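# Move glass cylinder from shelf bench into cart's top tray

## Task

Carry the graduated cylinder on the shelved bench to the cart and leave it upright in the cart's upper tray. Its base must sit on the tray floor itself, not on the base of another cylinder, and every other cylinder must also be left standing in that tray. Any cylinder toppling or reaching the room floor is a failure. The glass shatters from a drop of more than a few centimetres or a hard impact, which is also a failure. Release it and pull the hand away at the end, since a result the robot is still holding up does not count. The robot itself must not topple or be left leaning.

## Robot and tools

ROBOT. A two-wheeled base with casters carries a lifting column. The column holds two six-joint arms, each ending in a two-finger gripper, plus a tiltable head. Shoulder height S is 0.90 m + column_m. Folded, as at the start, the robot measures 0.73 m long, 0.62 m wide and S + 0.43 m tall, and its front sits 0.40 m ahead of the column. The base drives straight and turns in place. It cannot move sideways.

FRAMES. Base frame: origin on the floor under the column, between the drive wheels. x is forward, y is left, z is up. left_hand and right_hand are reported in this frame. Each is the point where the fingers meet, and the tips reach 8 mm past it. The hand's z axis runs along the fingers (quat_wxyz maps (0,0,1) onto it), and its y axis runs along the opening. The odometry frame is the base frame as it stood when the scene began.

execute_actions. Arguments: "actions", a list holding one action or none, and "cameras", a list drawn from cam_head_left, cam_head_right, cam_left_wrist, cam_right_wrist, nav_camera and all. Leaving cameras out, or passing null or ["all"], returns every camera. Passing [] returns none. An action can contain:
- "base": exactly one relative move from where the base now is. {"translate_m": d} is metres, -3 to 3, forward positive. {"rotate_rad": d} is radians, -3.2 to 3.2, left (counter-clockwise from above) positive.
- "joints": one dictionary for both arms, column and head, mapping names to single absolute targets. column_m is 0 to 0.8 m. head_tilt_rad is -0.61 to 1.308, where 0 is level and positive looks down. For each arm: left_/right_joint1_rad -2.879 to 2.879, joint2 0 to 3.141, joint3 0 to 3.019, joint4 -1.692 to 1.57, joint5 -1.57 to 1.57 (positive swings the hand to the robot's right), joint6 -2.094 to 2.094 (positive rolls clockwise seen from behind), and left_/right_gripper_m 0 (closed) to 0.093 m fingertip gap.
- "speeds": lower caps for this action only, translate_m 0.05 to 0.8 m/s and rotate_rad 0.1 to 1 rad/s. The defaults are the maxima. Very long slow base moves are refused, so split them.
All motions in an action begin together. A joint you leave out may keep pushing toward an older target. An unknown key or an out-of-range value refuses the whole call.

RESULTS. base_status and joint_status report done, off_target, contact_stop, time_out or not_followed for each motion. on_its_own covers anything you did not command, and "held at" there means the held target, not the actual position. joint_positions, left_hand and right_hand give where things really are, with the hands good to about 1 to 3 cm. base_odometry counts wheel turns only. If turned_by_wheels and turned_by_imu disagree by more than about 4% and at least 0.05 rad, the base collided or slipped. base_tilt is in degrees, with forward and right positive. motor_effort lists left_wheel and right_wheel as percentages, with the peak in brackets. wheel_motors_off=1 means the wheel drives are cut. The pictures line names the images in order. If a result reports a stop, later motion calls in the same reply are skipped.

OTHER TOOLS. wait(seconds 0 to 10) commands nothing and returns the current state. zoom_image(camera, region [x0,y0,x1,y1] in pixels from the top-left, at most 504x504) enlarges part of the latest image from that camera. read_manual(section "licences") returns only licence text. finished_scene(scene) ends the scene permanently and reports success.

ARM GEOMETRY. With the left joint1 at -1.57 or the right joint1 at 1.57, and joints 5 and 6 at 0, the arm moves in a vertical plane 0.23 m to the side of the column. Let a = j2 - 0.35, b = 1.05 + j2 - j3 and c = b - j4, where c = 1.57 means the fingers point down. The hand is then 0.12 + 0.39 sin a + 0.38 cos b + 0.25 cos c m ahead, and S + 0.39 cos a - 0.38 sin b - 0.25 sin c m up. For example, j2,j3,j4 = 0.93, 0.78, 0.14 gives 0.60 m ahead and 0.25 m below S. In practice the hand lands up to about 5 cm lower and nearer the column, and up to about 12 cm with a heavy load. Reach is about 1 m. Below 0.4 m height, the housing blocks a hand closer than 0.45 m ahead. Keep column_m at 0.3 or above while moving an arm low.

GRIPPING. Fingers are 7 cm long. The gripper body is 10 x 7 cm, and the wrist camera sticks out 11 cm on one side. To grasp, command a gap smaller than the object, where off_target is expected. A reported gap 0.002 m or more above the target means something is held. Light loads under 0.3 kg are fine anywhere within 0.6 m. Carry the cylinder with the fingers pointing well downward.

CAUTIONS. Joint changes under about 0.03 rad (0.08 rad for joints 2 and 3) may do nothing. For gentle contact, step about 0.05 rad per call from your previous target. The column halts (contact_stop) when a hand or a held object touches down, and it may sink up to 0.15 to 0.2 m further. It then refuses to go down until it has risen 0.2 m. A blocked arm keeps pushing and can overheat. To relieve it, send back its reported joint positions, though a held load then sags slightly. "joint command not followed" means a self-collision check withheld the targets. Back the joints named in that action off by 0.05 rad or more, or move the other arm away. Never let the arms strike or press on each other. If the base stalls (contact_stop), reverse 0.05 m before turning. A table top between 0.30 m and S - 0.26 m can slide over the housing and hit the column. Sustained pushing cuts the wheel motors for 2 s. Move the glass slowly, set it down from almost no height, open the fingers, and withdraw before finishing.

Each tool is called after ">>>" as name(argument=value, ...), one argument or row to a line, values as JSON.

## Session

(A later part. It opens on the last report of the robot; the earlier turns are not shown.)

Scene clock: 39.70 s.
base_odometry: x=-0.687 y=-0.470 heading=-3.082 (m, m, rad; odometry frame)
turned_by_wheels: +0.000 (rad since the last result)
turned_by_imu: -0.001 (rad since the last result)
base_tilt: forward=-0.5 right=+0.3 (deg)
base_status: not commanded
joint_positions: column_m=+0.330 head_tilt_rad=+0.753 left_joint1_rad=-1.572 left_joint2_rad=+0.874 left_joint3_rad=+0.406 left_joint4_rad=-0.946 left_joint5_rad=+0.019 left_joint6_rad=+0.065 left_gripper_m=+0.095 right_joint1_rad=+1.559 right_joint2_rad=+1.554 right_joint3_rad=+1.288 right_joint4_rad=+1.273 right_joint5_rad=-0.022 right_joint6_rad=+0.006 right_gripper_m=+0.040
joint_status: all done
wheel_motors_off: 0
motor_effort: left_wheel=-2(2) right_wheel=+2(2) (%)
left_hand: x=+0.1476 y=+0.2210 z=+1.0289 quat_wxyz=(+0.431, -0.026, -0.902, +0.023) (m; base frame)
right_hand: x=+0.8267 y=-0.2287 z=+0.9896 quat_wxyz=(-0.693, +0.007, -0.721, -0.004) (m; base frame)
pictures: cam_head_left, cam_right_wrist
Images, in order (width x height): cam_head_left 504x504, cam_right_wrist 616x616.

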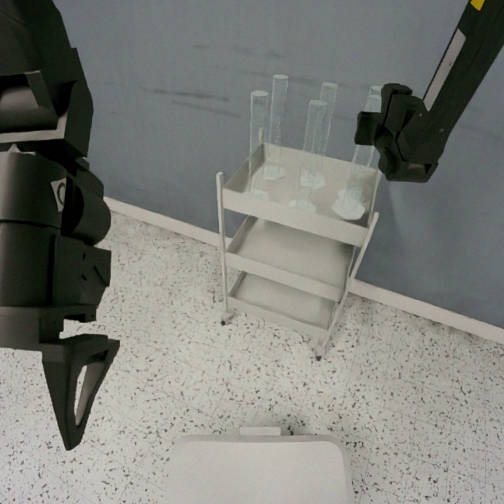

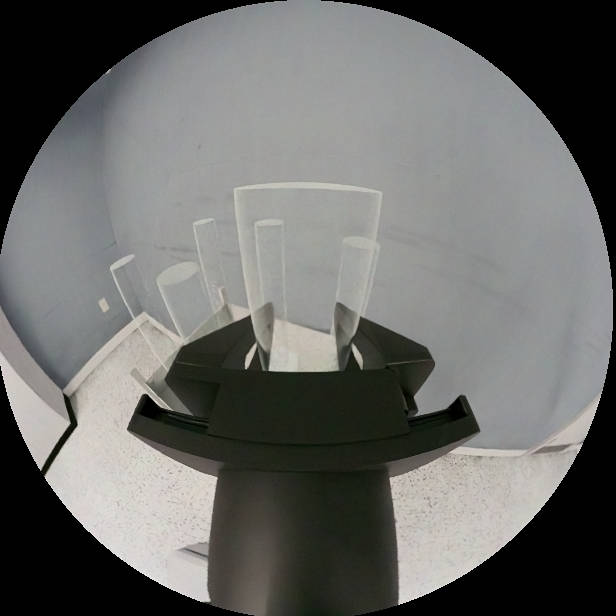

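>>> execute_actions(
  actions=[
    {"base":{"translate_m":0.025},"speeds":{"translate_m":0.05}},
  ],
  cameras=[],
)

>>> execute_actions(
  actions=[
    {"joints":{"column_m":0.29}},
  ],
  cameras=["cam_head_left","cam_right_wrist"],
)

>>> zoom_image(
  camera="cam_head_left",
  region=[200,70,420,290],
)

Scene clock: 41.10 s.
base_odometry: x=-0.712 y=-0.471 heading=-3.082 (m, m, rad; odometry frame)
turned_by_wheels: -0.001 (rad since the last result)
turned_by_imu: -0.001 (rad since the last result)
base_tilt: forward=-0.5 right=+0.3 (deg)
base_status: done
joint_positions: column_m=+0.330 head_tilt_rad=+0.753 left_joint1_rad=-1.572 left_joint2_rad=+0.874 left_joint3_rad=+0.405 left_joint4_rad=-0.946 left_joint5_rad=+0.019 left_joint6_rad=+0.065 left_gripper_m=+0.095 right_joint1_rad=+1.559 right_joint2_rad=+1.554 right_joint3_rad=+1.288 right_joint4_rad=+1.273 right_joint5_rad=-0.022 right_joint6_rad=+0.006 right_gripper_m=+0.040
joint_status: not commanded
wheel_motors_off: 0
motor_effort: left_wheel=-1(38) right_wheel=+1(33) (%)
left_hand: x=+0.1469 y=+0.2210 z=+1.0291 quat_wxyz=(+0.431, -0.026, -0.902, +0.023) (m; base frame)
right_hand: x=+0.8267 y=-0.2287 z=+0.9896 quat_wxyz=(-0.693, +0.007, -0.721, -0.004) (m; base frame)
pictures: none
No camera images: the call's "cameras" was empty. Leave "cameras" out to get every camera's image.

Scene clock: 42.20 s.
base_odometry: x=-0.712 y=-0.471 heading=-3.082 (m, m, rad; odometry frame)
turned_by_wheels: +0.000 (rad since the last result)
turned_by_imu: +0.000 (rad since the last result)
base_tilt: forward=-0.5 right=+0.2 (deg)
base_status: not commanded
joint_positions: column_m=+0.290 head_tilt_rad=+0.753 left_joint1_rad=-1.572 left_joint2_rad=+0.874 left_joint3_rad=+0.405 left_joint4_rad=-0.946 left_joint5_rad=+0.019 left_joint6_rad=+0.065 left_gripper_m=+0.095 right_joint1_rad=+1.559 right_joint2_rad=+1.554 right_joint3_rad=+1.288 right_joint4_rad=+1.273 right_joint5_rad=-0.022 right_joint6_rad=+0.006 right_gripper_m=+0.040
joint_status: all done
wheel_motors_off: 0
motor_effort: left_wheel=+0(0) right_wheel=+1(1) (%)
left_hand: x=+0.1469 y=+0.2210 z=+0.9891 quat_wxyz=(+0.431, -0.026, -0.902, +0.023) (m; base frame)
right_hand: x=+0.8267 y=-0.2287 z=+0.9496 quat_wxyz=(-0.693, +0.007, -0.721, -0.004) (m; base frame)
pictures: cam_head_left, cam_right_wrist
Images, in order (width x height): cam_head_left 504x504, cam_right_wrist 616x616.

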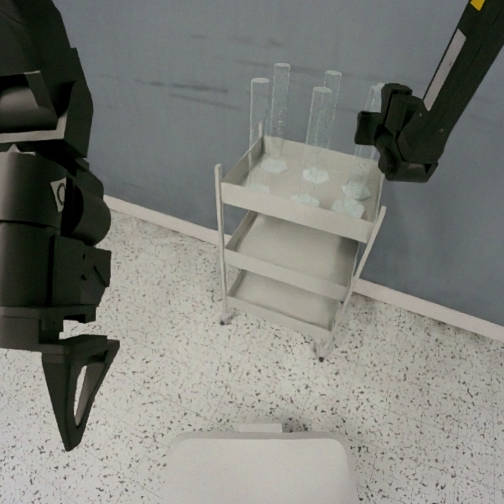

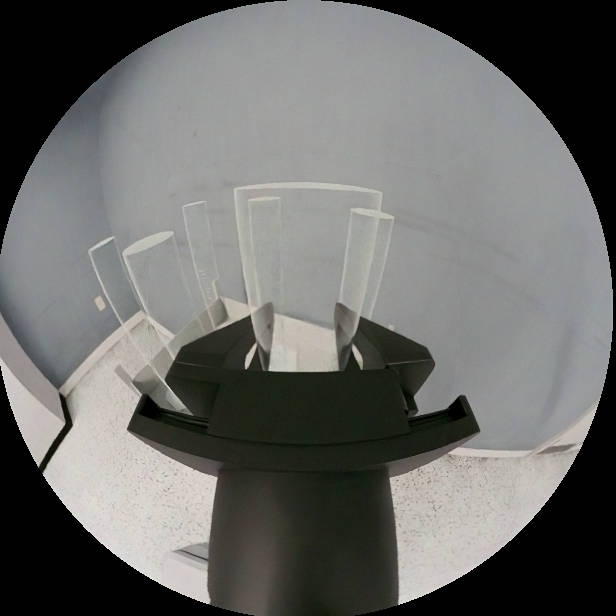

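Region (200, 70, 420, 290) of cam_head_left's 504x504 image, scaled by 2.291, with more detail than that image has.

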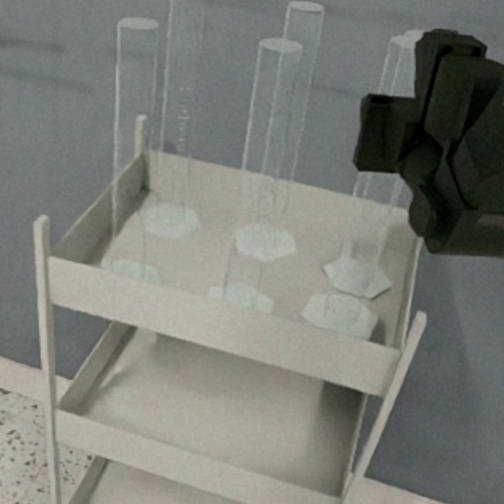

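>>> execute_actions(
  actions=[
    {"joints":{"column_m":0.27}},
  ],
  cameras=[],
)

>>> execute_actions(
  actions=[
    {"joints":{"right_gripper_m":0.065}},
  ],
  cameras=[],
)

>>> execute_actions(
  actions=[
    {"base":{"translate_m":-0.3},"speeds":{"translate_m":0.15}},
  ],
  cameras=["cam_right_wrist"],
)

>>> finished_scene(
  scene=1,
)

Scene clock: 43.13 s.
base_odometry: x=-0.712 y=-0.471 heading=-3.082 (m, m, rad; odometry frame)
turned_by_wheels: +0.000 (rad since the last result)
turned_by_imu: +0.000 (rad since the last result)
base_tilt: forward=-0.5 right=+0.3 (deg)
base_status: not commanded
joint_positions: column_m=+0.270 head_tilt_rad=+0.753 left_joint1_rad=-1.572 left_joint2_rad=+0.874 left_joint3_rad=+0.405 left_joint4_rad=-0.946 left_joint5_rad=+0.019 left_joint6_rad=+0.065 left_gripper_m=+0.095 right_joint1_rad=+1.559 right_joint2_rad=+1.554 right_joint3_rad=+1.288 right_joint4_rad=+1.273 right_joint5_rad=-0.022 right_joint6_rad=+0.006 right_gripper_m=+0.040
joint_status: all done
wheel_motors_off: 0
motor_effort: left_wheel=-1(1) right_wheel=+1(2) (%)
left_hand: x=+0.1469 y=+0.2210 z=+0.9691 quat_wxyz=(+0.431, -0.026, -0.902, +0.023) (m; base frame)
right_hand: x=+0.8266 y=-0.2287 z=+0.9293 quat_wxyz=(-0.693, +0.007, -0.721, -0.004) (m; base frame)
pictures: none
No camera images: the call's "cameras" was empty. Leave "cameras" out to get every camera's image.

Scene clock: 43.67 s.
base_odometry: x=-0.712 y=-0.471 heading=-3.082 (m, m, rad; odometry frame)
turned_by_wheels: +0.000 (rad since the last result)
turned_by_imu: +0.000 (rad since the last result)
base_tilt: forward=-0.5 right=+0.3 (deg)
base_status: not commanded
joint_positions: column_m=+0.270 head_tilt_rad=+0.753 left_joint1_rad=-1.572 left_joint2_rad=+0.874 left_joint3_rad=+0.405 left_joint4_rad=-0.946 left_joint5_rad=+0.019 left_joint6_rad=+0.065 left_gripper_m=+0.095 right_joint1_rad=+1.559 right_joint2_rad=+1.554 right_joint3_rad=+1.288 right_joint4_rad=+1.273 right_joint5_rad=-0.022 right_joint6_rad=+0.006 right_gripper_m=+0.065
joint_status: all done
wheel_motors_off: 0
motor_effort: left_wheel=-2(2) right_wheel=+1(1) (%)
left_hand: x=+0.1469 y=+0.2210 z=+0.9691 quat_wxyz=(+0.431, -0.026, -0.902, +0.023) (m; base frame)
right_hand: x=+0.8266 y=-0.2287 z=+0.9293 quat_wxyz=(-0.693, +0.007, -0.721, -0.004) (m; base frame)
pictures: none
No camera images: the call's "cameras" was empty. Leave "cameras" out to get every camera's image.

Scene clock: 46.60 s.
base_odometry: x=-0.412 y=-0.454 heading=-3.084 (m, m, rad; odometry frame)
turned_by_wheels: -0.002 (rad since the last result)
turned_by_imu: -0.003 (rad since the last result)
base_tilt: forward=-0.5 right=+0.2 (deg)
base_status: done
joint_positions: column_m=+0.270 head_tilt_rad=+0.753 left_joint1_rad=-1.572 left_joint2_rad=+0.874 left_joint3_rad=+0.405 left_joint4_rad=-0.946 left_joint5_rad=+0.019 left_joint6_rad=+0.065 left_gripper_m=+0.095 right_joint1_rad=+1.559 right_joint2_rad=+1.554 right_joint3_rad=+1.289 right_joint4_rad=+1.273 right_joint5_rad=-0.022 right_joint6_rad=+0.006 right_gripper_m=+0.065
joint_status: not commanded
wheel_motors_off: 0
motor_effort: left_wheel=-1(38) right_wheel=+1(36) (%)
left_hand: x=+0.1474 y=+0.2210 z=+0.9689 quat_wxyz=(+0.431, -0.026, -0.902, +0.023) (m; base frame)
right_hand: x=+0.8271 y=-0.2287 z=+0.9298 quat_wxyz=(-0.693, +0.007, -0.721, -0.004) (m; base frame)
pictures: cam_right_wrist
Images, in order (width x height): cam_right_wrist 616x616.

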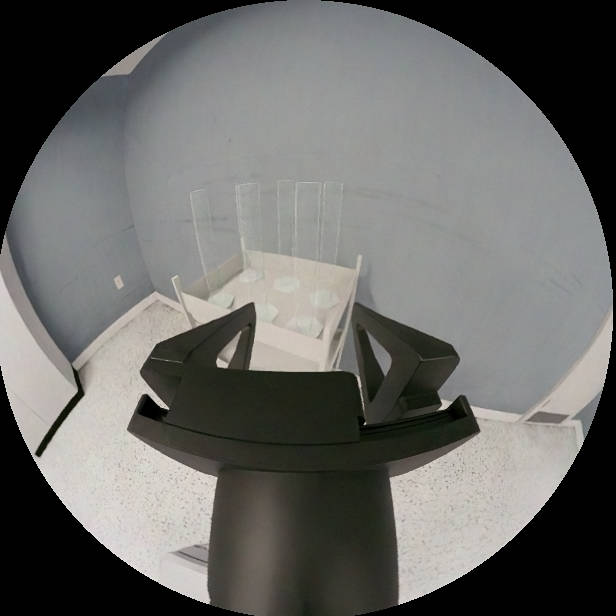

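The scene is finished: the task was done.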